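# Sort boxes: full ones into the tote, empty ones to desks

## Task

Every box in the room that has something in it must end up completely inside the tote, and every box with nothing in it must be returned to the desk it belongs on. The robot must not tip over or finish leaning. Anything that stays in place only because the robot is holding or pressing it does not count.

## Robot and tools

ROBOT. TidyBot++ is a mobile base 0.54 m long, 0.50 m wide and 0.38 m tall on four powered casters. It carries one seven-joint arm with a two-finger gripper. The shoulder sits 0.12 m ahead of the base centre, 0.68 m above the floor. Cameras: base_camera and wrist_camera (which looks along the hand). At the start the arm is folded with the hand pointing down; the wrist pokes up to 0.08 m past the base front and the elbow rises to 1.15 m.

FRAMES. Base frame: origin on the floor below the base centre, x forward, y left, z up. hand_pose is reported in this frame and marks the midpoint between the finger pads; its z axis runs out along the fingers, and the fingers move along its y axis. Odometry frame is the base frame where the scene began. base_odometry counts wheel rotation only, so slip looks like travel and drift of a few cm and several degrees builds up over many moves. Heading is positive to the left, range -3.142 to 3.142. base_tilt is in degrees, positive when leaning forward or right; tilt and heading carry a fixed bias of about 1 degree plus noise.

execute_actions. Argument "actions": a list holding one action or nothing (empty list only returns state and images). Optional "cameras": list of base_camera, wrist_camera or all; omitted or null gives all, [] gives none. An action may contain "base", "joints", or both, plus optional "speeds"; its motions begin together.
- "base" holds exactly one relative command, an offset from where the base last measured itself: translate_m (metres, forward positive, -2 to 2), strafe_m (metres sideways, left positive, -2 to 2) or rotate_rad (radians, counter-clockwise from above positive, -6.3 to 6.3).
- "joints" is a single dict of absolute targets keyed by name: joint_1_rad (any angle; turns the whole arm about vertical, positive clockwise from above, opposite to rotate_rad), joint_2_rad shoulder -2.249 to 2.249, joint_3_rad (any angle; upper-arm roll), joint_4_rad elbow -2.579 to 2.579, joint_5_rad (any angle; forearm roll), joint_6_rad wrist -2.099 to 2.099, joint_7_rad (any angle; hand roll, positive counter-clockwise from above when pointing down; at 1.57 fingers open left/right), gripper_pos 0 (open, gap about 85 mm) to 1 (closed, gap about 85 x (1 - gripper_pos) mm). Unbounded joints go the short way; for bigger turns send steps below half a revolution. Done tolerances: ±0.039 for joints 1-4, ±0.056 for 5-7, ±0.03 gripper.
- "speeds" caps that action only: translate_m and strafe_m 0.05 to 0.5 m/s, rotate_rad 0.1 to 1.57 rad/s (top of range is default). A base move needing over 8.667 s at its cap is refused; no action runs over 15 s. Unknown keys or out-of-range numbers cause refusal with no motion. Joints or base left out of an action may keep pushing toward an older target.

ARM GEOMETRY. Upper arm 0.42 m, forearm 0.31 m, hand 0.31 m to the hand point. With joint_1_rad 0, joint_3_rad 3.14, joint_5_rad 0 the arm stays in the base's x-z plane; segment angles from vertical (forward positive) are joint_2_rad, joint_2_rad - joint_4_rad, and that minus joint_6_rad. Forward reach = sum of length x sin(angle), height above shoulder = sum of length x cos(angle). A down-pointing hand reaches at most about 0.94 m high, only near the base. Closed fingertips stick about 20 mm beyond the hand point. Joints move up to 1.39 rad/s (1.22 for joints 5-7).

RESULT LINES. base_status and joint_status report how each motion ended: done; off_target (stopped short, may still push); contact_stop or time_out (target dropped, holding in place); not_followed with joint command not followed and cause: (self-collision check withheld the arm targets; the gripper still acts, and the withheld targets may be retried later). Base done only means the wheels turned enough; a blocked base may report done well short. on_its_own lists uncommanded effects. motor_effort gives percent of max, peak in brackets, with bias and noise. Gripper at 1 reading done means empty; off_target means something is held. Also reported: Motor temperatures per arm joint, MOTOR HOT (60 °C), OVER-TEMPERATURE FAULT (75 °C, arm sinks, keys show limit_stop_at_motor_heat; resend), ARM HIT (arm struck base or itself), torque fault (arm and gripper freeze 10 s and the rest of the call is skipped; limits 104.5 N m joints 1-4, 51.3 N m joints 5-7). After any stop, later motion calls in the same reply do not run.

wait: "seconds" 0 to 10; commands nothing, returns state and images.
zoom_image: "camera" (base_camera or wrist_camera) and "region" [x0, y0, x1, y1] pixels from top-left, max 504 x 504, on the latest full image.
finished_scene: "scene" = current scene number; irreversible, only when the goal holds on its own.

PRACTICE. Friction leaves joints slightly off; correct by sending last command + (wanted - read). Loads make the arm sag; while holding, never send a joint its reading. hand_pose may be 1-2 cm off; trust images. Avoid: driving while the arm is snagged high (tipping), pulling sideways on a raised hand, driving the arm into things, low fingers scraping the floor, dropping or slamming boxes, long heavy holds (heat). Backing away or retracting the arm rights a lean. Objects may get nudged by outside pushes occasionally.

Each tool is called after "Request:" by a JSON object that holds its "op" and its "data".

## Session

Request:
{"op": "execute_actions", "data": {"actions": []}}

Scene clock: 0.00 s.
Motor temperatures (°C, as the motors report them): [30 34 32 31 40 38 44]
base_odometry: x=+0.000 y=+0.000 heading=+0.000 (m, m, rad; odometry frame)
base_tilt: forward=-0.5 right=-0.5 (deg)
base_status: not commanded
joint_positions: joint_1_rad=+0.032 joint_2_rad=-0.320 joint_3_rad=+3.174 joint_4_rad=-2.550 joint_5_rad=-0.005 joint_6_rad=-0.860 joint_7_rad=+1.521 gripper_pos=+0.000
joint_status: not commanded
motor_effort: joint_1_rad=+0 joint_2_rad=-2 joint_3_rad=+0 joint_4_rad=+12 joint_5_rad=-1 joint_6_rad=+0 joint_7_rad=+0 (%)
hand_pose: x=+0.2515 y=-0.0048 z=+0.5779 quat_wxyz=(-0.007, +0.998, -0.058, +0.026) (m; base frame)
pictures: base_camera, wrist_camera
Images, in order (width x height): base_camera 644x364, wrist_camera 644x476.

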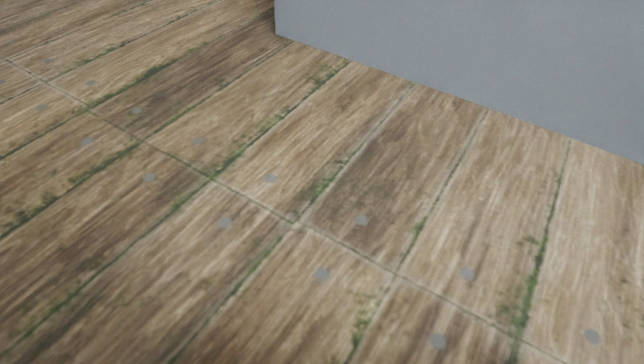

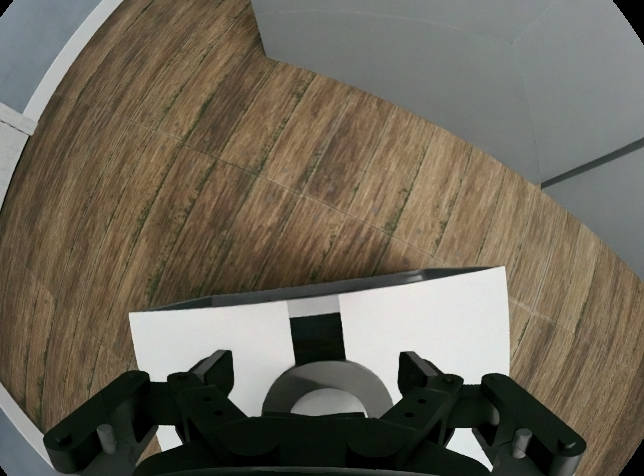

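Request:
{"op": "execute_actions", "data": {"actions": [{"base":{"rotate_rad":-0.6},"joints":{"joint_1_rad":1.75,"joint_2_rad":-0.5,"joint_3_rad":3.125,"joint_4_rad":-0.9,"joint_6_rad":-1.7,"joint_7_rad":1.593}}]}}

Scene clock: 4.07 s.
Motor temperatures (°C, as the motors report them): [30 34 32 31 40 38 44]
base_odometry: x=+0.000 y=+0.000 heading=-0.600 (m, m, rad; odometry frame)
base_tilt: forward=-0.5 right=-0.5 (deg)
base_status: done
joint_positions: joint_1_rad=+1.738 joint_2_rad=-0.494 joint_3_rad=+3.146 joint_4_rad=-0.921 joint_5_rad=-0.005 joint_6_rad=-1.664 joint_7_rad=+1.562 gripper_pos=+0.000
joint_status: all done
motor_effort: joint_1_rad=+1(1) joint_2_rad=+5(7) joint_3_rad=+0(2) joint_4_rad=+11(19) joint_5_rad=-1(0) joint_6_rad=+7(7) joint_7_rad=+0(1) (%)
hand_pose: x=+0.0867 y=-0.1981 z=+1.1837 quat_wxyz=(+0.380, +0.555, -0.663, +0.327) (m; base frame)
pictures: base_camera, wrist_camera
Images, in order (width x height): base_camera 644x364, wrist_camera 644x476.

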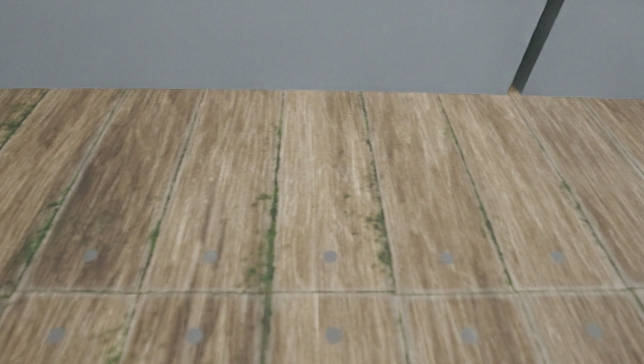

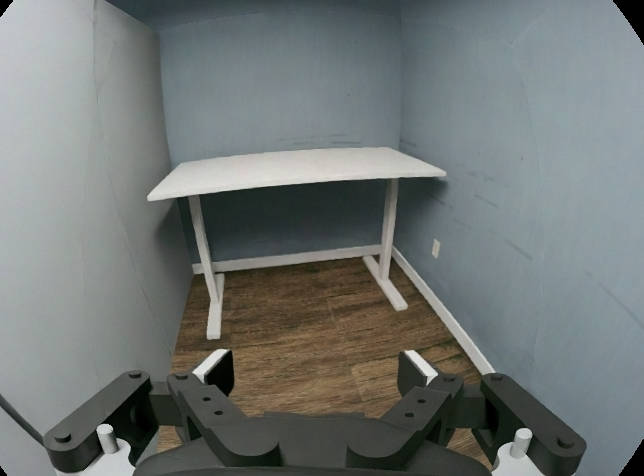

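Request:
{"op": "execute_actions", "data": {"actions": []}}

Scene clock: 9.17 s.
Motor temperatures (°C, as the motors report them): [30 34 32 31 40 38 44]
base_odometry: x=+0.000 y=+0.000 heading=-0.600 (m, m, rad; odometry frame)
base_tilt: forward=-0.5 right=-0.4 (deg)
base_status: done
joint_positions: joint_1_rad=+1.738 joint_2_rad=-0.494 joint_3_rad=+3.146 joint_4_rad=-0.921 joint_5_rad=-0.005 joint_6_rad=-1.664 joint_7_rad=+1.562 gripper_pos=+0.000
joint_status: all done
motor_effort: joint_1_rad=+0(1) joint_2_rad=+5(7) joint_3_rad=+0(2) joint_4_rad=+11(19) joint_5_rad=+0(0) joint_6_rad=+7(7) joint_7_rad=+0(1) (%)
hand_pose: x=+0.0867 y=-0.1981 z=+1.1837 quat_wxyz=(+0.380, +0.555, -0.663, +0.327) (m; base frame)
pictures: base_camera, wrist_camera
Images, in order (width x height): base_camera 644x364, wrist_camera 644x476.

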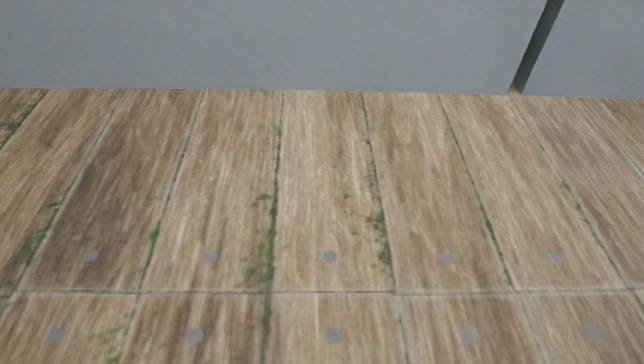

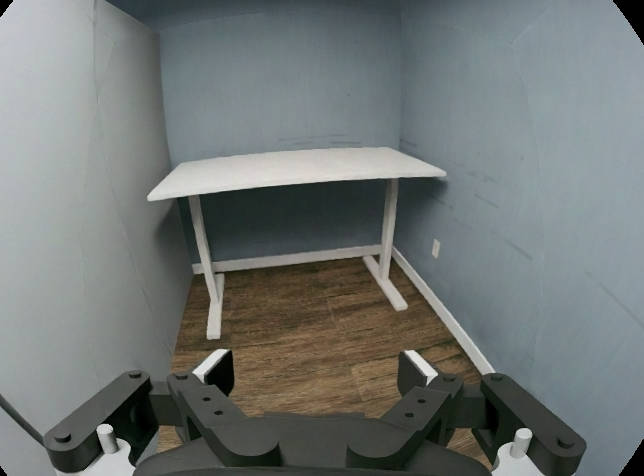

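Request:
{"op": "execute_actions", "data": {"actions": [{"base":{"strafe_m":0.9},"joints":{"joint_1_rad":-0.3,"joint_6_rad":-1.9}}]}}

Scene clock: 13.90 s.
Motor temperatures (°C, as the motors report them): [30 34 32 31 40 38 44]
base_odometry: x=+0.509 y=+0.742 heading=-0.600 (m, m, rad; odometry frame)
base_tilt: forward=-0.5 right=-0.5 (deg)
base_status: done
joint_positions: joint_1_rad=-0.287 joint_2_rad=-0.497 joint_3_rad=+3.139 joint_4_rad=-0.921 joint_5_rad=-0.005 joint_6_rad=-1.863 joint_7_rad=+1.563 gripper_pos=+0.000
joint_status: all done
motor_effort: joint_1_rad=+1(1) joint_2_rad=+6(7) joint_3_rad=+0(2) joint_4_rad=+11(13) joint_5_rad=-1(0) joint_6_rad=+6(6) joint_7_rad=+0(0) (%)
hand_pose: x=+0.2747 y=+0.0500 z=+1.1336 quat_wxyz=(-0.063, +0.901, +0.130, +0.409) (m; base frame)
pictures: base_camera, wrist_camera
Images, in order (width x height): base_camera 644x364, wrist_camera 644x476.

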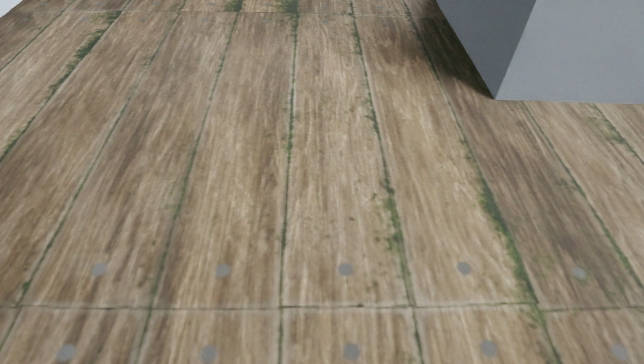

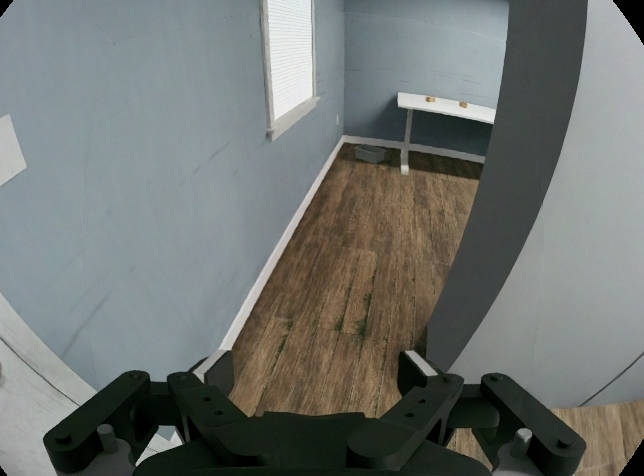

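Request:
{"op": "execute_actions", "data": {"actions": [{"base":{"strafe_m":0.2},"joints":{"joint_1_rad":0.0}}], "cameras": []}}

Request:
{"op": "execute_actions", "data": {"actions": [{"base":{"translate_m":1.8},"joints":{"joint_1_rad":0.35,"joint_6_rad":-1.7}}]}}

Scene clock: 16.63 s.
Motor temperatures (°C, as the motors report them): [30 34 32 31 40 38 44]
base_odometry: x=+0.622 y=+0.908 heading=-0.601 (m, m, rad; odometry frame)
base_tilt: forward=-0.5 right=-0.5 (deg)
base_status: done
joint_positions: joint_1_rad=-0.010 joint_2_rad=-0.497 joint_3_rad=+3.134 joint_4_rad=-0.921 joint_5_rad=-0.005 joint_6_rad=-1.864 joint_7_rad=+1.563 gripper_pos=+0.000
joint_status: all done
motor_effort: joint_1_rad=+1(0) joint_2_rad=+6(8) joint_3_rad=+0(2) joint_4_rad=+10(11) joint_5_rad=-1(0) joint_6_rad=+6(6) joint_7_rad=+0(0) (%)
hand_pose: x=+0.2823 y=+0.0070 z=+1.1334 quat_wxyz=(-0.005, +0.910, +0.006, +0.414) (m; base frame)
pictures: none
No camera images: the call's "cameras" was empty. Leave "cameras" out to get every camera's image.

Scene clock: 21.60 s.
Motor temperatures (°C, as the motors report them): [30 34 32 31 40 38 44]
base_odometry: x=+2.107 y=-0.110 heading=-0.601 (m, m, rad; odometry frame)
base_tilt: forward=-0.5 right=-0.4 (deg)
base_status: done
joint_positions: joint_1_rad=+0.338 joint_2_rad=-0.497 joint_3_rad=+3.134 joint_4_rad=-0.921 joint_5_rad=-0.005 joint_6_rad=-1.735 joint_7_rad=+1.563 gripper_pos=+0.000
joint_status: all done
motor_effort: joint_1_rad=+0(1) joint_2_rad=+6(9) joint_3_rad=+0(1) joint_4_rad=+11(12) joint_5_rad=+0(0) joint_6_rad=+7(7) joint_7_rad=+0(0) (%)
hand_pose: x=+0.2979 y=-0.0569 z=+1.1656 quat_wxyz=(+0.076, +0.869, -0.147, +0.466) (m; base frame)
pictures: base_camera, wrist_camera
Images, in order (width x height): base_camera 644x364, wrist_camera 644x476.

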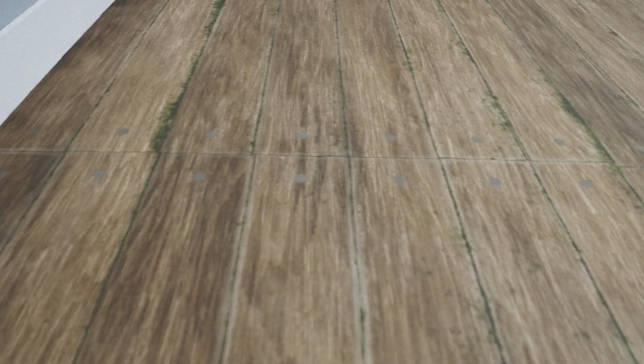

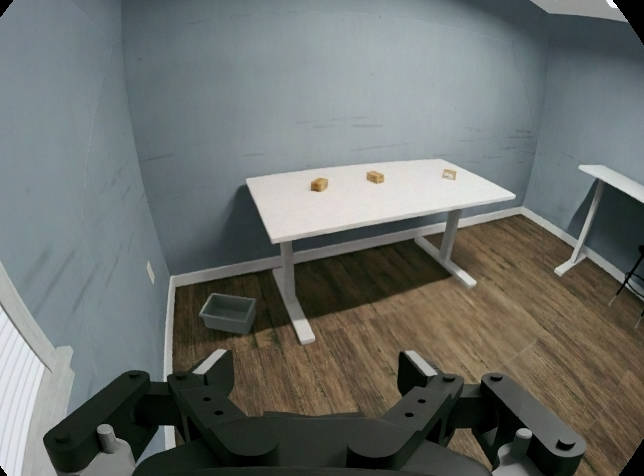

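Request:
{"op": "zoom_image", "data": {"camera": "wrist_camera", "region": [180, 140, 540, 350]}}

Request:
{"op": "execute_actions", "data": {"actions": [{"base":{"strafe_m":-0.35},"joints":{"joint_1_rad":1.5,"joint_6_rad":-1.55}}], "cameras": ["wrist_camera"]}}

Region (180, 140, 540, 350) of wrist_camera's 644x476 image, scaled by 1.400; it fills the top 294 rows of this view, and the rest is white.

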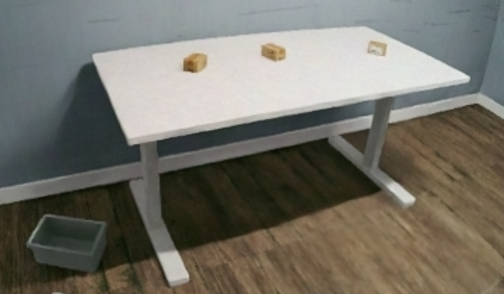

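Scene clock: 24.87 s.
Motor temperatures (°C, as the motors report them): [30 34 32 31 40 38 44]
base_odometry: x=+1.909 y=-0.399 heading=-0.600 (m, m, rad; odometry frame)
base_tilt: forward=-0.5 right=-0.4 (deg)
base_status: done
joint_positions: joint_1_rad=+1.488 joint_2_rad=-0.496 joint_3_rad=+3.134 joint_4_rad=-0.921 joint_5_rad=-0.005 joint_6_rad=-1.587 joint_7_rad=+1.563 gripper_pos=+0.000
joint_status: all done
motor_effort: joint_1_rad=+1(0) joint_2_rad=+5(8) joint_3_rad=+1(2) joint_4_rad=+11(12) joint_5_rad=+0(0) joint_6_rad=+8(7) joint_7_rad=+0(0) (%)
hand_pose: x=+0.1425 y=-0.2094 z=+1.2056 quat_wxyz=(+0.359, +0.622, -0.571, +0.397) (m; base frame)
pictures: wrist_camera
Images, in order (width x height): wrist_camera 644x476.

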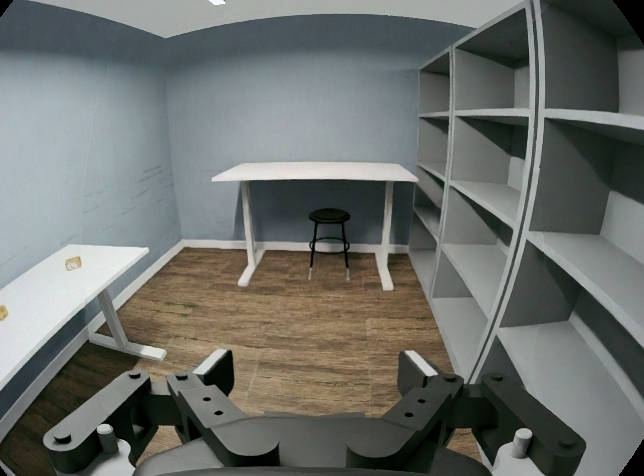

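Request:
{"op": "execute_actions", "data": {"actions": [{"base":{"strafe_m":-0.3},"joints":{"joint_1_rad":-0.01,"joint_2_rad":-0.1,"joint_4_rad":-0.7,"joint_6_rad":-1.95}}], "cameras": []}}

Request:
{"op": "execute_actions", "data": {"actions": [{"base":{"translate_m":0.7}}]}}

Scene clock: 34.90 s.
Motor temperatures (°C, as the motors report them): [30 33 32 31 40 38 44]
base_odometry: x=+1.740 y=-0.647 heading=-0.600 (m, m, rad; odometry frame)
base_tilt: forward=-0.6 right=-0.5 (deg)
base_status: done
joint_positions: joint_1_rad=+0.001 joint_2_rad=-0.108 joint_3_rad=+3.134 joint_4_rad=-0.727 joint_5_rad=-0.005 joint_6_rad=-1.913 joint_7_rad=+1.563 gripper_pos=+0.000
joint_status: all done
motor_effort: joint_1_rad=+0(0) joint_2_rad=-9(9) joint_3_rad=+0(1) joint_4_rad=+12(13) joint_5_rad=-1(1) joint_6_rad=+5(8) joint_7_rad=+0(0) (%)
hand_pose: x=+0.4340 y=+0.0050 z=+1.1010 quat_wxyz=(-0.004, +0.954, +0.001, +0.300) (m; base frame)
pictures: none
No camera images: the call's "cameras" was empty. Leave "cameras" out to get every camera's image.

Scene clock: 37.77 s.
Motor temperatures (°C, as the motors report them): [30 33 32 31 40 38 44]
base_odometry: x=+2.318 y=-1.043 heading=-0.600 (m, m, rad; odometry frame)
base_tilt: forward=-0.5 right=-0.4 (deg)
base_status: done
joint_positions: joint_1_rad=+0.001 joint_2_rad=-0.097 joint_3_rad=+3.134 joint_4_rad=-0.722 joint_5_rad=-0.005 joint_6_rad=-1.916 joint_7_rad=+1.563 gripper_pos=+0.000
joint_status: not commanded
motor_effort: joint_1_rad=+0(0) joint_2_rad=-9(12) joint_3_rad=+0(0) joint_4_rad=+12(13) joint_5_rad=+0(0) joint_6_rad=+4(5) joint_7_rad=+1(0) (%)
hand_pose: x=+0.4379 y=+0.0050 z=+1.0986 quat_wxyz=(-0.004, +0.955, +0.001, +0.296) (m; base frame)
pictures: base_camera, wrist_camera
Images, in order (width x height): base_camera 644x364, wrist_camera 644x476.

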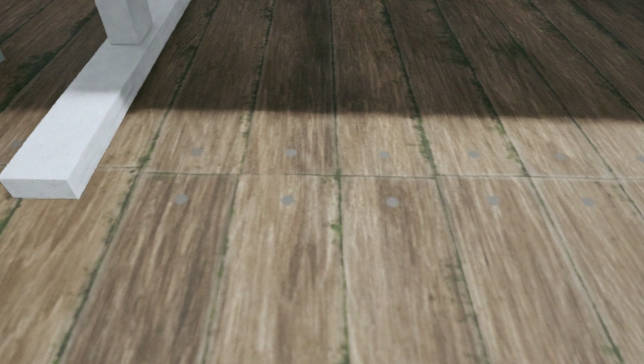

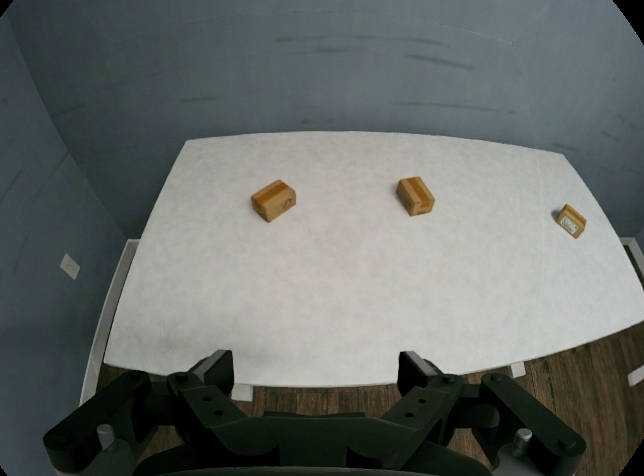

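Request:
{"op": "execute_actions", "data": {"actions": [{"base":{"translate_m":0.2},"joints":{"joint_1_rad":-0.204,"joint_2_rad":0.505,"joint_4_rad":-0.67,"joint_6_rad":-1.97}}]}}

Scene clock: 48.20 s.
Motor temperatures (°C, as the motors report them): [30 33 32 31 40 38 44]
base_odometry: x=+2.483 y=-1.156 heading=-0.600 (m, m, rad; odometry frame)
base_tilt: forward=-0.5 right=-0.4 (deg)
base_status: done
joint_positions: joint_1_rad=-0.194 joint_2_rad=+0.508 joint_3_rad=+3.134 joint_4_rad=-0.694 joint_5_rad=-0.005 joint_6_rad=-1.933 joint_7_rad=+1.563 gripper_pos=+0.000
joint_status: all done
motor_effort: joint_1_rad=+1(1) joint_2_rad=-33(39) joint_3_rad=+0(0) joint_4_rad=+15(16) joint_5_rad=-1(1) joint_6_rad=+0(5) joint_7_rad=+0(0) (%)
hand_pose: x=+0.6082 y=+0.1015 z=+0.8516 quat_wxyz=(-0.004, +0.995, +0.097, +0.003) (m; base frame)
pictures: base_camera, wrist_camera
Images, in order (width x height): base_camera 644x364, wrist_camera 644x476.

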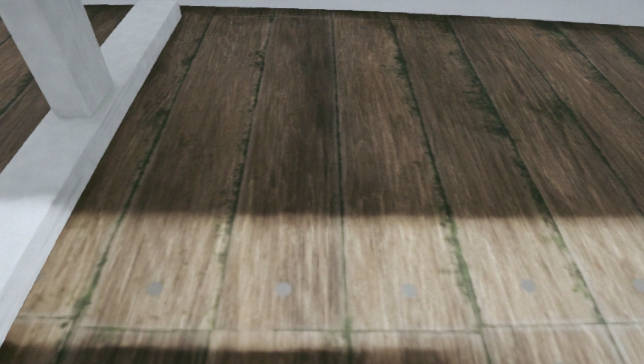

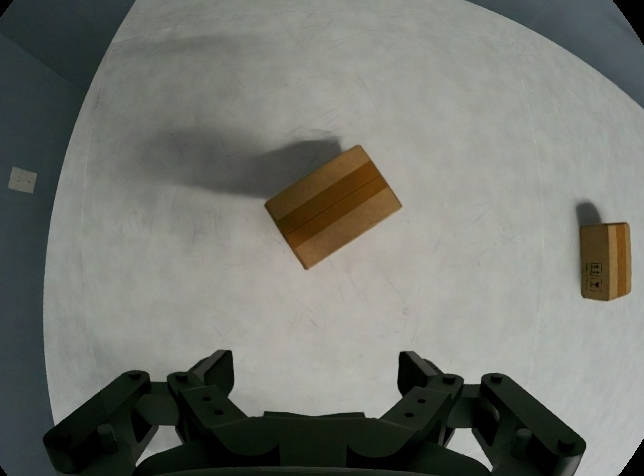

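Request:
{"op": "execute_actions", "data": {"actions": [{"base":{"translate_m":0.05},"joints":{"joint_1_rad":-0.178,"joint_2_rad":0.625,"joint_4_rad":-0.627,"joint_6_rad":-1.825,"joint_7_rad":0.547}}], "cameras": ["wrist_camera"]}}

Scene clock: 53.50 s.
Motor temperatures (°C, as the motors report them): [30 33 32 31 40 38 44]
base_odometry: x=+2.524 y=-1.184 heading=-0.601 (m, m, rad; odometry frame)
base_tilt: forward=-0.6 right=-0.5 (deg)
base_status: done
joint_positions: joint_1_rad=-0.191 joint_2_rad=+0.621 joint_3_rad=+3.134 joint_4_rad=-0.653 joint_5_rad=-0.005 joint_6_rad=-1.858 joint_7_rad=+0.556 gripper_pos=+0.000
joint_status: all done
motor_effort: joint_1_rad=+1(2) joint_2_rad=-36(38) joint_3_rad=+0(1) joint_4_rad=+15(16) joint_5_rad=+0(0) joint_6_rad=+0(2) joint_7_rad=+0(0) (%)
hand_pose: x=+0.6562 y=+0.1095 z=+0.8045 quat_wxyz=(-0.006, +0.918, -0.397, +0.001) (m; base frame)
pictures: wrist_camera
Images, in order (width x height): wrist_camera 644x476.

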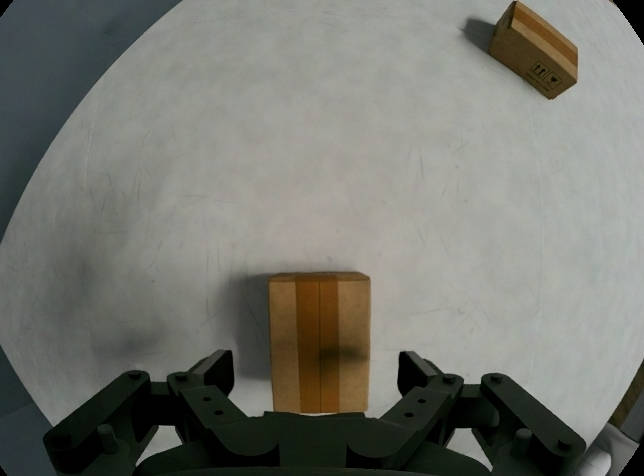

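Request:
{"op": "execute_actions", "data": {"actions": [{"joints":{"joint_2_rad":0.58,"joint_4_rad":-0.903,"joint_6_rad":-1.632}}], "cameras": ["wrist_camera"]}}

Scene clock: 56.47 s.
Motor temperatures (°C, as the motors report them): [30 34 32 31 40 38 44]
base_odometry: x=+2.524 y=-1.184 heading=-0.601 (m, m, rad; odometry frame)
base_tilt: forward=-0.4 right=-0.5 (deg)
base_status: not commanded
joint_positions: joint_1_rad=-0.191 joint_2_rad=+0.591 joint_3_rad=+3.134 joint_4_rad=-0.882 joint_5_rad=-0.005 joint_6_rad=-1.668 joint_7_rad=+0.556 gripper_pos=+0.000
joint_status: all done
motor_effort: joint_1_rad=+1(0) joint_2_rad=-36(38) joint_3_rad=+0(1) joint_4_rad=+16(17) joint_5_rad=+0(0) joint_6_rad=-1(1) joint_7_rad=+0(0) (%)
hand_pose: x=+0.6555 y=+0.1098 z=+0.7509 quat_wxyz=(-0.004, +0.918, -0.397, -0.002) (m; base frame)
pictures: wrist_camera
Images, in order (width x height): wrist_camera 644x476.

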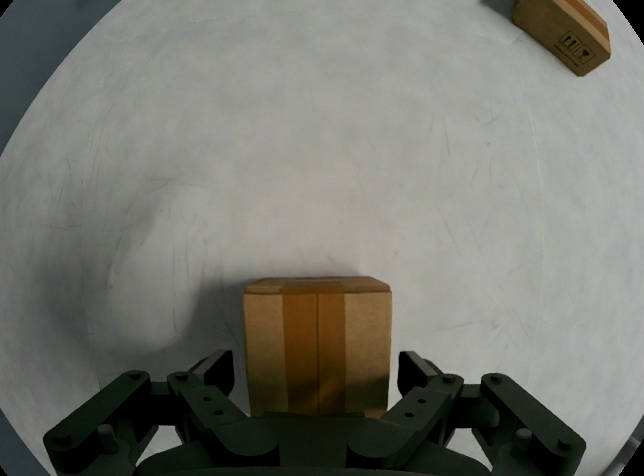

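Request:
{"op": "zoom_image", "data": {"camera": "wrist_camera", "region": [200, 250, 440, 430]}}

Region (200, 250, 440, 430) of wrist_camera's 644x476 image, scaled by 2.100; it fills the top 378 rows of this view, and the rest is white.

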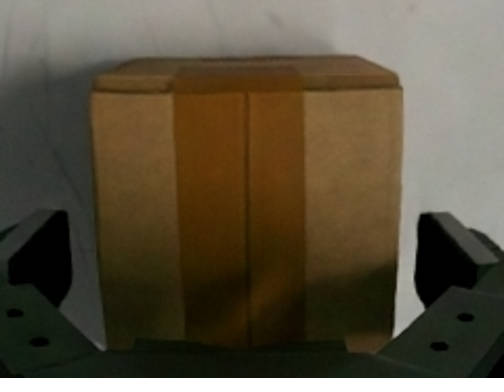

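Request:
{"op": "execute_actions", "data": {"actions": [{"joints":{"gripper_pos":1.0}}], "cameras": []}}

Request:
{"op": "execute_actions", "data": {"actions": [{"joints":{"joint_2_rad":0.52}}], "cameras": ["wrist_camera"]}}

Scene clock: 59.33 s.
Motor temperatures (°C, as the motors report them): [30 34 32 31 40 38 44]
base_odometry: x=+2.524 y=-1.184 heading=-0.601 (m, m, rad; odometry frame)
base_tilt: forward=-0.5 right=-0.4 (deg)
base_status: not commanded
joint_positions: joint_1_rad=-0.191 joint_2_rad=+0.588 joint_3_rad=+3.134 joint_4_rad=-0.884 joint_5_rad=-0.005 joint_6_rad=-1.666 joint_7_rad=+0.556 gripper_pos=+0.349
joint_status: gripper_pos off_target (ended at +0.349, target +1.000)
motor_effort: joint_1_rad=+1(0) joint_2_rad=-37(40) joint_3_rad=+0(1) joint_4_rad=+16(18) joint_5_rad=+0(0) joint_6_rad=-1(1) joint_7_rad=+0(1) (%)
hand_pose: x=+0.6551 y=+0.1096 z=+0.7516 quat_wxyz=(-0.005, +0.918, -0.397, -0.001) (m; base frame)
pictures: none
No camera images: the call's "cameras" was empty. Leave "cameras" out to get every camera's image.

Scene clock: 60.27 s.
Motor temperatures (°C, as the motors report them): [30 34 32 31 40 38 44]
base_odometry: x=+2.524 y=-1.184 heading=-0.601 (m, m, rad; odometry frame)
base_tilt: forward=-0.5 right=-0.5 (deg)
base_status: not commanded
joint_positions: joint_1_rad=-0.191 joint_2_rad=+0.544 joint_3_rad=+3.134 joint_4_rad=-0.895 joint_5_rad=-0.005 joint_6_rad=-1.666 joint_7_rad=+0.556 gripper_pos=+0.349
joint_status: all done
motor_effort: joint_1_rad=+1(0) joint_2_rad=-38(41) joint_3_rad=+0(0) joint_4_rad=+18(19) joint_5_rad=+0(0) joint_6_rad=+0(0) joint_7_rad=+0(0) (%)
hand_pose: x=+0.6487 y=+0.1084 z=+0.7722 quat_wxyz=(-0.014, +0.918, -0.397, +0.013) (m; base frame)
pictures: wrist_camera
Images, in order (width x height): wrist_camera 644x476.

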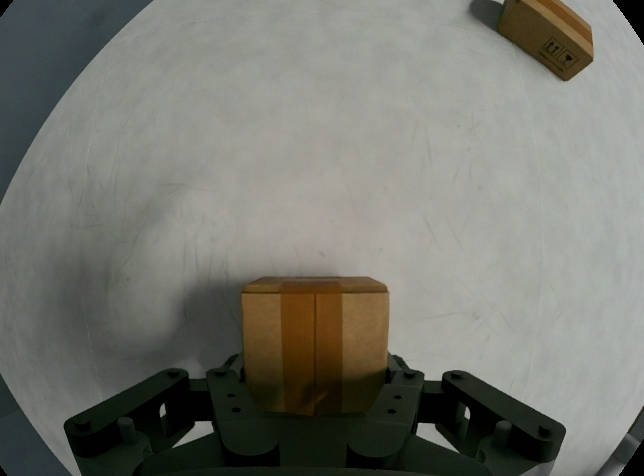

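Request:
{"op": "execute_actions", "data": {"actions": [], "cameras": []}}

Request:
{"op": "execute_actions", "data": {"actions": [], "cameras": []}}

Scene clock: 61.03 s.
Motor temperatures (°C, as the motors report them): [30 34 32 31 40 38 44]
base_odometry: x=+2.524 y=-1.184 heading=-0.601 (m, m, rad; odometry frame)
base_tilt: forward=-0.5 right=-0.5 (deg)
base_status: not commanded
joint_positions: joint_1_rad=-0.191 joint_2_rad=+0.544 joint_3_rad=+3.134 joint_4_rad=-0.895 joint_5_rad=-0.005 joint_6_rad=-1.666 joint_7_rad=+0.556 gripper_pos=+0.349
joint_status: all done
motor_effort: joint_1_rad=+1(0) joint_2_rad=-38(41) joint_3_rad=-1(0) joint_4_rad=+18(19) joint_5_rad=-1(0) joint_6_rad=+0(0) joint_7_rad=+0(0) (%)
hand_pose: x=+0.6487 y=+0.1084 z=+0.7722 quat_wxyz=(-0.014, +0.918, -0.397, +0.013) (m; base frame)
pictures: none
No camera images: the call's "cameras" was empty. Leave "cameras" out to get every camera's image.

Scene clock: 61.03 s.
Motor temperatures (°C, as the motors report them): [30 34 32 31 40 38 44]
base_odometry: x=+2.524 y=-1.184 heading=-0.601 (m, m, rad; odometry frame)
base_tilt: forward=-0.5 right=-0.5 (deg)
base_status: not commanded
joint_positions: joint_1_rad=-0.191 joint_2_rad=+0.544 joint_3_rad=+3.134 joint_4_rad=-0.895 joint_5_rad=-0.005 joint_6_rad=-1.666 joint_7_rad=+0.556 gripper_pos=+0.349
joint_status: all done
motor_effort: joint_1_rad=+1(0) joint_2_rad=-38(41) joint_3_rad=-1(0) joint_4_rad=+18(19) joint_5_rad=-1(0) joint_6_rad=+0(0) joint_7_rad=+0(0) (%)
hand_pose: x=+0.6487 y=+0.1084 z=+0.7722 quat_wxyz=(-0.014, +0.918, -0.397, +0.013) (m; base frame)
pictures: none
No camera images: the call's "cameras" was empty. Leave "cameras" out to get every camera's image.

Request:
{"op": "execute_actions", "data": {"actions": [{"base":{"translate_m":-0.05},"joints":{"joint_1_rad":0.01,"joint_2_rad":0.33,"joint_4_rad":-0.96,"joint_6_rad":-1.85,"joint_7_rad":1.59}}], "cameras": []}}

Request:
{"op": "execute_actions", "data": {"actions": [{"base":{"strafe_m":0.8}}]}}

Scene clock: 66.17 s.
Motor temperatures (°C, as the motors report them): [30 34 32 31 40 38 44]
base_odometry: x=+2.483 y=-1.156 heading=-0.600 (m, m, rad; odometry frame)
base_tilt: forward=-0.5 right=-0.4 (deg)
base_status: done
joint_positions: joint_1_rad=+0.005 joint_2_rad=+0.346 joint_3_rad=+3.134 joint_4_rad=-0.946 joint_5_rad=-0.005 joint_6_rad=-1.820 joint_7_rad=+1.578 gripper_pos=+0.349
joint_status: all done
motor_effort: joint_1_rad=+0(4) joint_2_rad=-31(41) joint_3_rad=-1(1) joint_4_rad=+18(19) joint_5_rad=+0(0) joint_6_rad=+0(1) joint_7_rad=+0(1) (%)
hand_pose: x=+0.5730 y=+0.0033 z=+0.8533 quat_wxyz=(-0.004, +1.000, +0.005, +0.015) (m; base frame)
pictures: none
No camera images: the call's "cameras" was empty. Leave "cameras" out to get every camera's image.

Scene clock: 69.13 s.
Motor temperatures (°C, as the motors report them): [30 34 32 31 40 38 44]
base_odometry: x=+2.935 y=-0.496 heading=-0.601 (m, m, rad; odometry frame)
base_tilt: forward=-0.5 right=-0.4 (deg)
base_status: done
joint_positions: joint_1_rad=+0.007 joint_2_rad=+0.346 joint_3_rad=+3.134 joint_4_rad=-0.947 joint_5_rad=-0.005 joint_6_rad=-1.820 joint_7_rad=+1.578 gripper_pos=+0.349
joint_status: not commanded
motor_effort: joint_1_rad=+1(2) joint_2_rad=-32(33) joint_3_rad=+0(2) joint_4_rad=+18(18) joint_5_rad=+0(2) joint_6_rad=+1(1) joint_7_rad=+0(0) (%)
hand_pose: x=+0.5728 y=+0.0026 z=+0.8530 quat_wxyz=(-0.004, +1.000, +0.004, +0.015) (m; base frame)
pictures: base_camera, wrist_camera
Images, in order (width x height): base_camera 644x364, wrist_camera 644x476.

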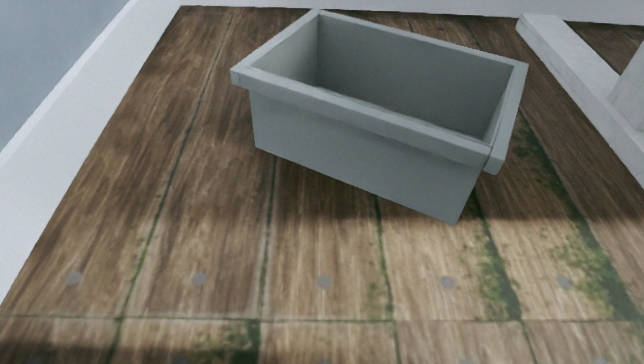

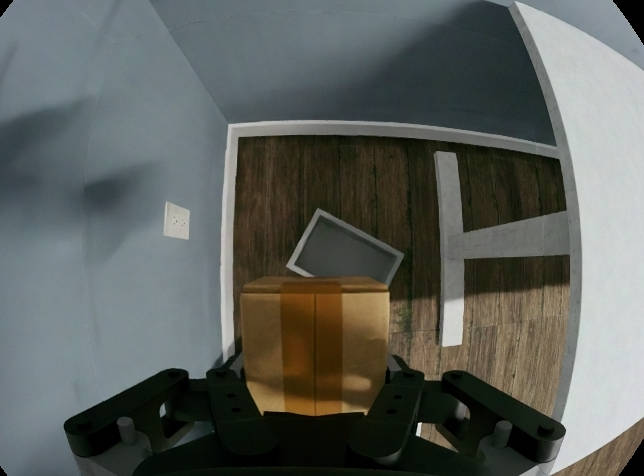

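Request:
{"op": "execute_actions", "data": {"actions": [{"joints":{"joint_1_rad":0.04,"joint_2_rad":1.26,"joint_4_rad":-1.51,"joint_6_rad":-0.335,"joint_7_rad":2.685}}]}}

Scene clock: 77.03 s.
Motor temperatures (°C, as the motors report them): [30 34 32 31 40 38 44]
base_odometry: x=+2.935 y=-0.496 heading=-0.601 (m, m, rad; odometry frame)
base_tilt: forward=-0.5 right=-0.4 (deg)
base_status: not commanded
joint_positions: joint_1_rad=+0.026 joint_2_rad=+1.278 joint_3_rad=+3.134 joint_4_rad=-1.493 joint_5_rad=-0.005 joint_6_rad=-0.370 joint_7_rad=+2.658 gripper_pos=+0.349
joint_status: all done
motor_effort: joint_1_rad=+1(1) joint_2_rad=-43(49) joint_3_rad=-2(1) joint_4_rad=+6(17) joint_5_rad=+0(0) joint_6_rad=+0(0) joint_7_rad=+0(0) (%)
hand_pose: x=+0.6359 y=-0.0067 z=+0.1992 quat_wxyz=(-0.004, +0.863, +0.505, +0.003) (m; base frame)
pictures: base_camera, wrist_camera
Images, in order (width x height): base_camera 644x364, wrist_camera 644x476.

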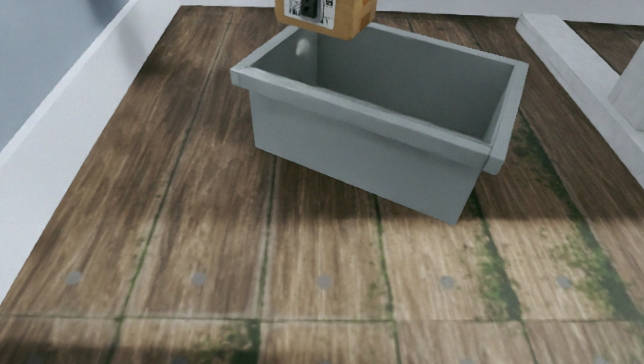

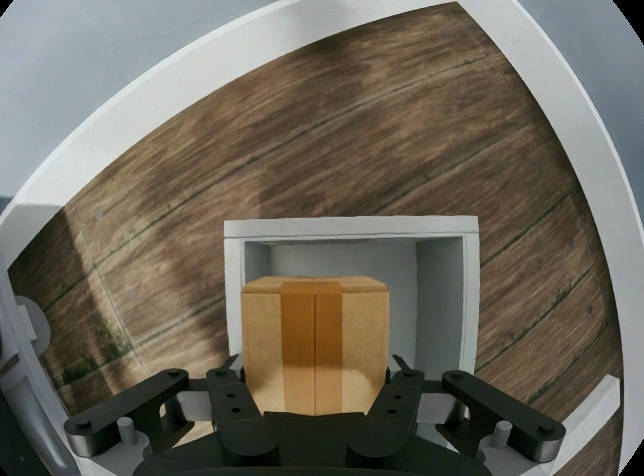

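Request:
{"op": "execute_actions", "data": {"actions": [{"joints":{"joint_1_rad":0.049,"joint_2_rad":1.589,"joint_4_rad":-1.075,"joint_6_rad":-0.47,"joint_7_rad":2.70}}]}}

Scene clock: 80.63 s.
Motor temperatures (°C, as the motors report them): [30 34 32 31 40 38 44]
base_odometry: x=+2.935 y=-0.496 heading=-0.601 (m, m, rad; odometry frame)
base_tilt: forward=-0.5 right=-0.5 (deg)
base_status: not commanded
joint_positions: joint_1_rad=+0.035 joint_2_rad=+1.609 joint_3_rad=+3.134 joint_4_rad=-1.107 joint_5_rad=-0.005 joint_6_rad=-0.434 joint_7_rad=+2.670 gripper_pos=+0.349
joint_status: all done
motor_effort: joint_1_rad=+0(1) joint_2_rad=-46(48) joint_3_rad=-1(2) joint_4_rad=+7(7) joint_5_rad=-1(1) joint_6_rad=-1(1) joint_7_rad=+1(1) (%)
hand_pose: x=+0.6667 y=-0.0125 z=+0.0684 quat_wxyz=(-0.006, +0.863, +0.505, -0.001) (m; base frame)
pictures: base_camera, wrist_camera
Images, in order (width x height): base_camera 644x364, wrist_camera 644x476.

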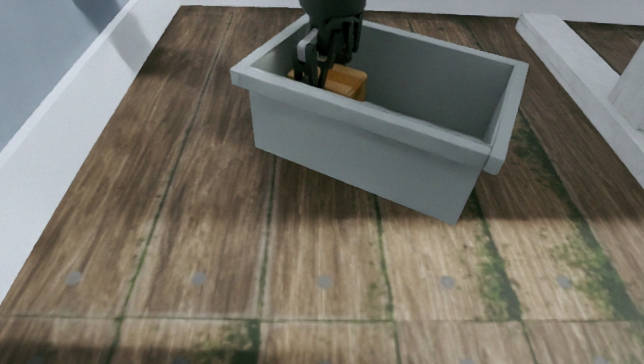

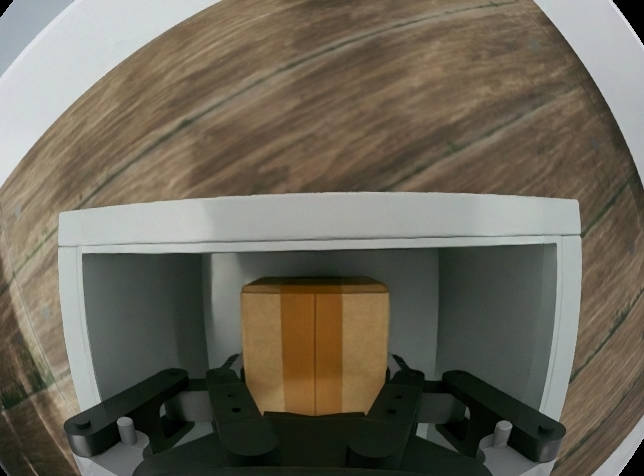

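Request:
{"op": "execute_actions", "data": {"actions": [{"joints":{"joint_1_rad":0.008,"joint_2_rad":1.657,"joint_4_rad":-0.974,"joint_6_rad":-0.495}}], "cameras": ["wrist_camera"]}}

Scene clock: 83.27 s.
Motor temperatures (°C, as the motors report them): [30 34 32 31 40 38 44]
base_odometry: x=+2.935 y=-0.496 heading=-0.601 (m, m, rad; odometry frame)
base_tilt: forward=-0.5 right=-0.4 (deg)
base_status: not commanded
joint_positions: joint_1_rad=+0.020 joint_2_rad=+1.670 joint_3_rad=+3.134 joint_4_rad=-1.001 joint_5_rad=-0.005 joint_6_rad=-0.460 joint_7_rad=+2.670 gripper_pos=+0.349
joint_status: all done
motor_effort: joint_1_rad=+1(1) joint_2_rad=-46(47) joint_3_rad=-1(2) joint_4_rad=+8(8) joint_5_rad=-1(1) joint_6_rad=+0(1) joint_7_rad=-1(0) (%)
hand_pose: x=+0.6835 y=-0.0045 z=+0.0486 quat_wxyz=(-0.001, +0.859, +0.512, +0.007) (m; base frame)
pictures: wrist_camera
Images, in order (width x height): wrist_camera 644x476.

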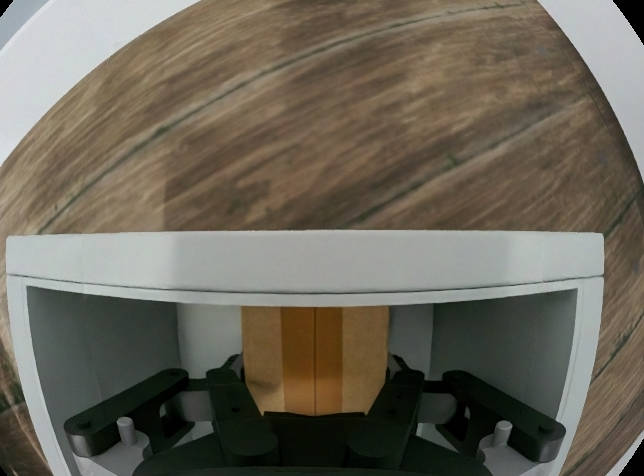

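Request:
{"op": "execute_actions", "data": {"actions": [{"joints":{"joint_2_rad":1.672}}], "cameras": ["wrist_camera"]}}

Scene clock: 84.67 s.
Motor temperatures (°C, as the motors report them): [30 34 32 31 40 38 44]
base_odometry: x=+2.935 y=-0.496 heading=-0.601 (m, m, rad; odometry frame)
base_tilt: forward=-0.5 right=-0.5 (deg)
base_status: not commanded
joint_positions: joint_1_rad=+0.020 joint_2_rad=+1.684 joint_3_rad=+3.134 joint_4_rad=-1.001 joint_5_rad=-0.005 joint_6_rad=-0.460 joint_7_rad=+2.670 gripper_pos=+0.349
joint_status: all done
motor_effort: joint_1_rad=+1(0) joint_2_rad=-46(46) joint_3_rad=-1(1) joint_4_rad=+8(8) joint_5_rad=-1(0) joint_6_rad=+0(1) joint_7_rad=+0(0) (%)
hand_pose: x=+0.6748 y=-0.0043 z=+0.0409 quat_wxyz=(-0.005, +0.859, +0.512, +0.001) (m; base frame)
pictures: wrist_camera
Images, in order (width x height): wrist_camera 644x476.

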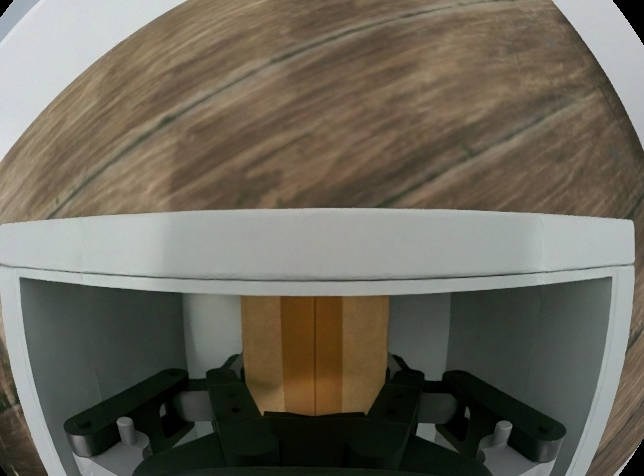

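Request:
{"op": "execute_actions", "data": {"actions": [{"joints":{"joint_1_rad":-0.002,"joint_2_rad":1.693,"joint_4_rad":-0.948}}], "cameras": ["wrist_camera"]}}

Scene clock: 86.67 s.
Motor temperatures (°C, as the motors report them): [30 34 32 31 40 38 44]
base_odometry: x=+2.935 y=-0.496 heading=-0.601 (m, m, rad; odometry frame)
base_tilt: forward=-0.5 right=-0.5 (deg)
base_status: not commanded
joint_positions: joint_1_rad=+0.012 joint_2_rad=+1.703 joint_3_rad=+3.134 joint_4_rad=-0.973 joint_5_rad=-0.005 joint_6_rad=-0.460 joint_7_rad=+2.670 gripper_pos=+0.349
joint_status: all done
motor_effort: joint_1_rad=+0(1) joint_2_rad=-45(47) joint_3_rad=-2(3) joint_4_rad=+8(8) joint_5_rad=-1(1) joint_6_rad=+0(0) joint_7_rad=+0(0) (%)
hand_pose: x=+0.6792 y=-0.0003 z=+0.0345 quat_wxyz=(-0.003, +0.857, +0.515, +0.005) (m; base frame)
pictures: wrist_camera
Images, in order (width x height): wrist_camera 644x476.

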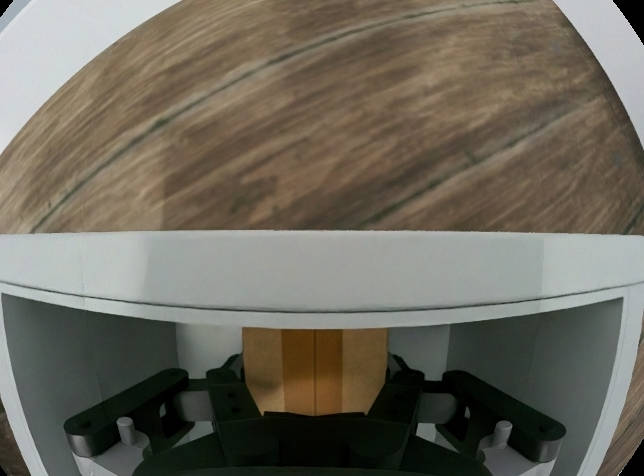

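Request:
{"op": "execute_actions", "data": {"actions": [{"joints":{"joint_2_rad":1.70,"gripper_pos":0.2}}], "cameras": ["wrist_camera"]}}

Scene clock: 89.23 s.
Motor temperatures (°C, as the motors report them): [30 34 32 31 40 38 44]
base_odometry: x=+2.935 y=-0.496 heading=-0.601 (m, m, rad; odometry frame)
base_tilt: forward=-0.5 right=-0.4 (deg)
base_status: not commanded
joint_positions: joint_1_rad=+0.011 joint_2_rad=+1.703 joint_3_rad=+3.134 joint_4_rad=-0.973 joint_5_rad=-0.005 joint_6_rad=-0.460 joint_7_rad=+2.670 gripper_pos=+0.200
joint_status: all done
motor_effort: joint_1_rad=+0(1) joint_2_rad=-43(45) joint_3_rad=+0(2) joint_4_rad=+7(8) joint_5_rad=-1(1) joint_6_rad=+0(0) joint_7_rad=+0(0) (%)
hand_pose: x=+0.6793 y=+0.0006 z=+0.0344 quat_wxyz=(-0.003, +0.857, +0.515, +0.005) (m; base frame)
pictures: wrist_camera
Images, in order (width x height): wrist_camera 644x476.

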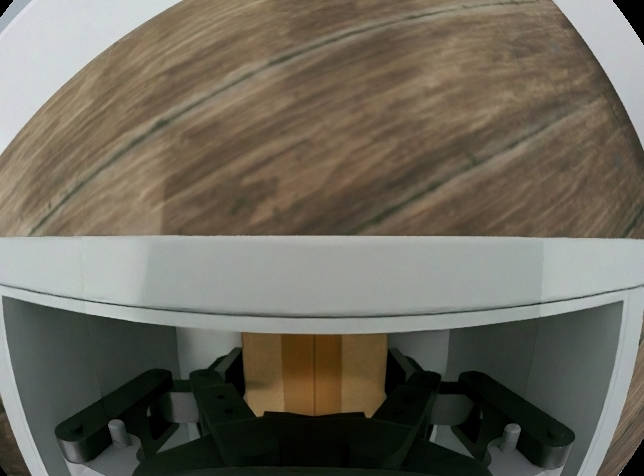

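Request:
{"op": "execute_actions", "data": {"actions": [{"joints":{"joint_2_rad":1.38,"joint_4_rad":-1.30}}], "cameras": []}}

Request:
{"op": "execute_actions", "data": {"actions": [{"joints":{"joint_2_rad":0.40,"joint_4_rad":-0.86,"joint_6_rad":-1.89,"joint_7_rad":1.55,"gripper_pos":0.0}}]}}

Scene clock: 92.50 s.
Motor temperatures (°C, as the motors report them): [30 34 32 31 40 38 44]
base_odometry: x=+2.935 y=-0.496 heading=-0.601 (m, m, rad; odometry frame)
base_tilt: forward=-0.5 right=-0.4 (deg)
base_status: not commanded
joint_positions: joint_1_rad=+0.010 joint_2_rad=+1.380 joint_3_rad=+3.134 joint_4_rad=-1.275 joint_5_rad=-0.005 joint_6_rad=-0.461 joint_7_rad=+2.670 gripper_pos=+0.200
joint_status: all done
motor_effort: joint_1_rad=+1(1) joint_2_rad=-43(46) joint_3_rad=-1(1) joint_4_rad=+7(7) joint_5_rad=+0(1) joint_6_rad=+0(1) joint_7_rad=+0(0) (%)
hand_pose: x=+0.6874 y=+0.0010 z=+0.1728 quat_wxyz=(+0.003, +0.856, +0.517, +0.014) (m; base frame)
pictures: none
No camera images: the call's "cameras" was empty. Leave "cameras" out to get every camera's image.

Scene clock: 94.97 s.
Motor temperatures (°C, as the motors report them): [30 34 32 31 40 38 44]
base_odometry: x=+2.935 y=-0.496 heading=-0.601 (m, m, rad; odometry frame)
base_tilt: forward=-0.5 right=-0.4 (deg)
base_status: not commanded
joint_positions: joint_1_rad=+0.010 joint_2_rad=+0.398 joint_3_rad=+3.134 joint_4_rad=-0.882 joint_5_rad=-0.005 joint_6_rad=-1.858 joint_7_rad=+1.577 gripper_pos=+0.000
joint_status: all done
motor_effort: joint_1_rad=+0(0) joint_2_rad=-30(46) joint_3_rad=+0(2) joint_4_rad=+16(15) joint_5_rad=+0(1) joint_6_rad=+0(1) joint_7_rad=-1(0) (%)
hand_pose: x=+0.5840 y=+0.0009 z=+0.8486 quat_wxyz=(-0.004, +1.000, +0.003, +0.002) (m; base frame)
pictures: base_camera, wrist_camera
Images, in order (width x height): base_camera 644x364, wrist_camera 644x476.

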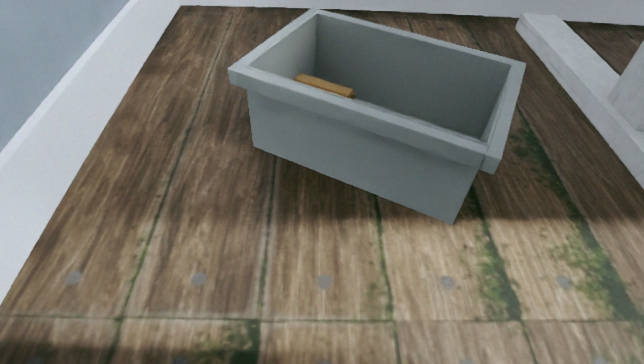

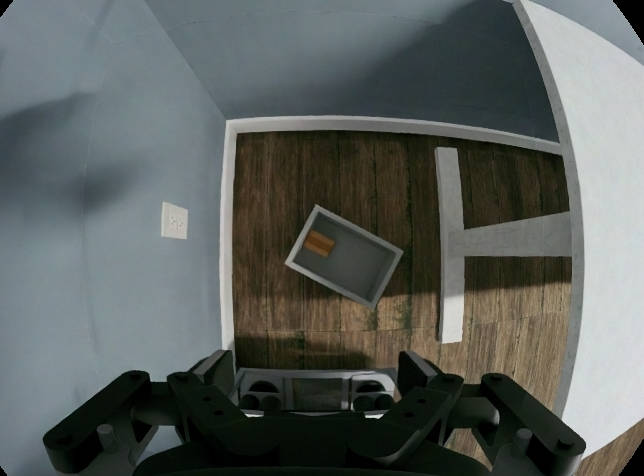

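Request:
{"op": "execute_actions", "data": {"actions": [{"base":{"strafe_m":-1.05},"joints":{"joint_2_rad":0.51,"joint_4_rad":-0.665,"joint_6_rad":-1.975}}], "cameras": ["wrist_camera"]}}

Scene clock: 100.20 s.
Motor temperatures (°C, as the motors report them): [30 34 32 31 40 38 44]
base_odometry: x=+2.342 y=-1.362 heading=-0.601 (m, m, rad; odometry frame)
base_tilt: forward=-0.5 right=-0.5 (deg)
base_status: done
joint_positions: joint_1_rad=-0.001 joint_2_rad=+0.504 joint_3_rad=+3.134 joint_4_rad=-0.690 joint_5_rad=-0.005 joint_6_rad=-1.938 joint_7_rad=+1.577 gripper_pos=+0.000
joint_status: all done
motor_effort: joint_1_rad=+0(3) joint_2_rad=-32(33) joint_3_rad=+0(1) joint_4_rad=+15(16) joint_5_rad=-1(0) joint_6_rad=+0(0) joint_7_rad=+0(0) (%)
hand_pose: x=+0.6173 y=+0.0059 z=+0.8546 quat_wxyz=(-0.004, +1.000, +0.008, +0.005) (m; base frame)
pictures: wrist_camera
Images, in order (width x height): wrist_camera 644x476.

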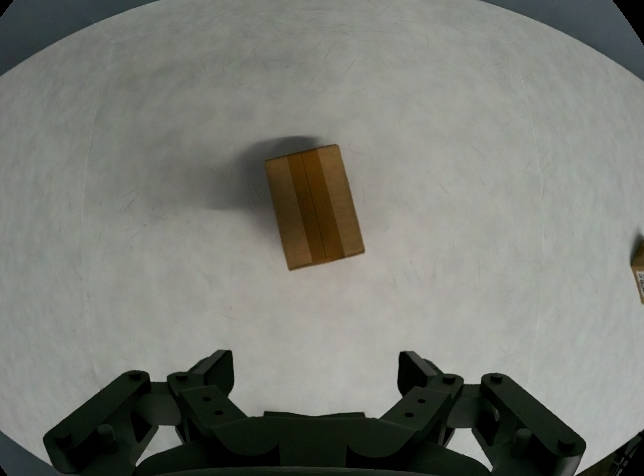

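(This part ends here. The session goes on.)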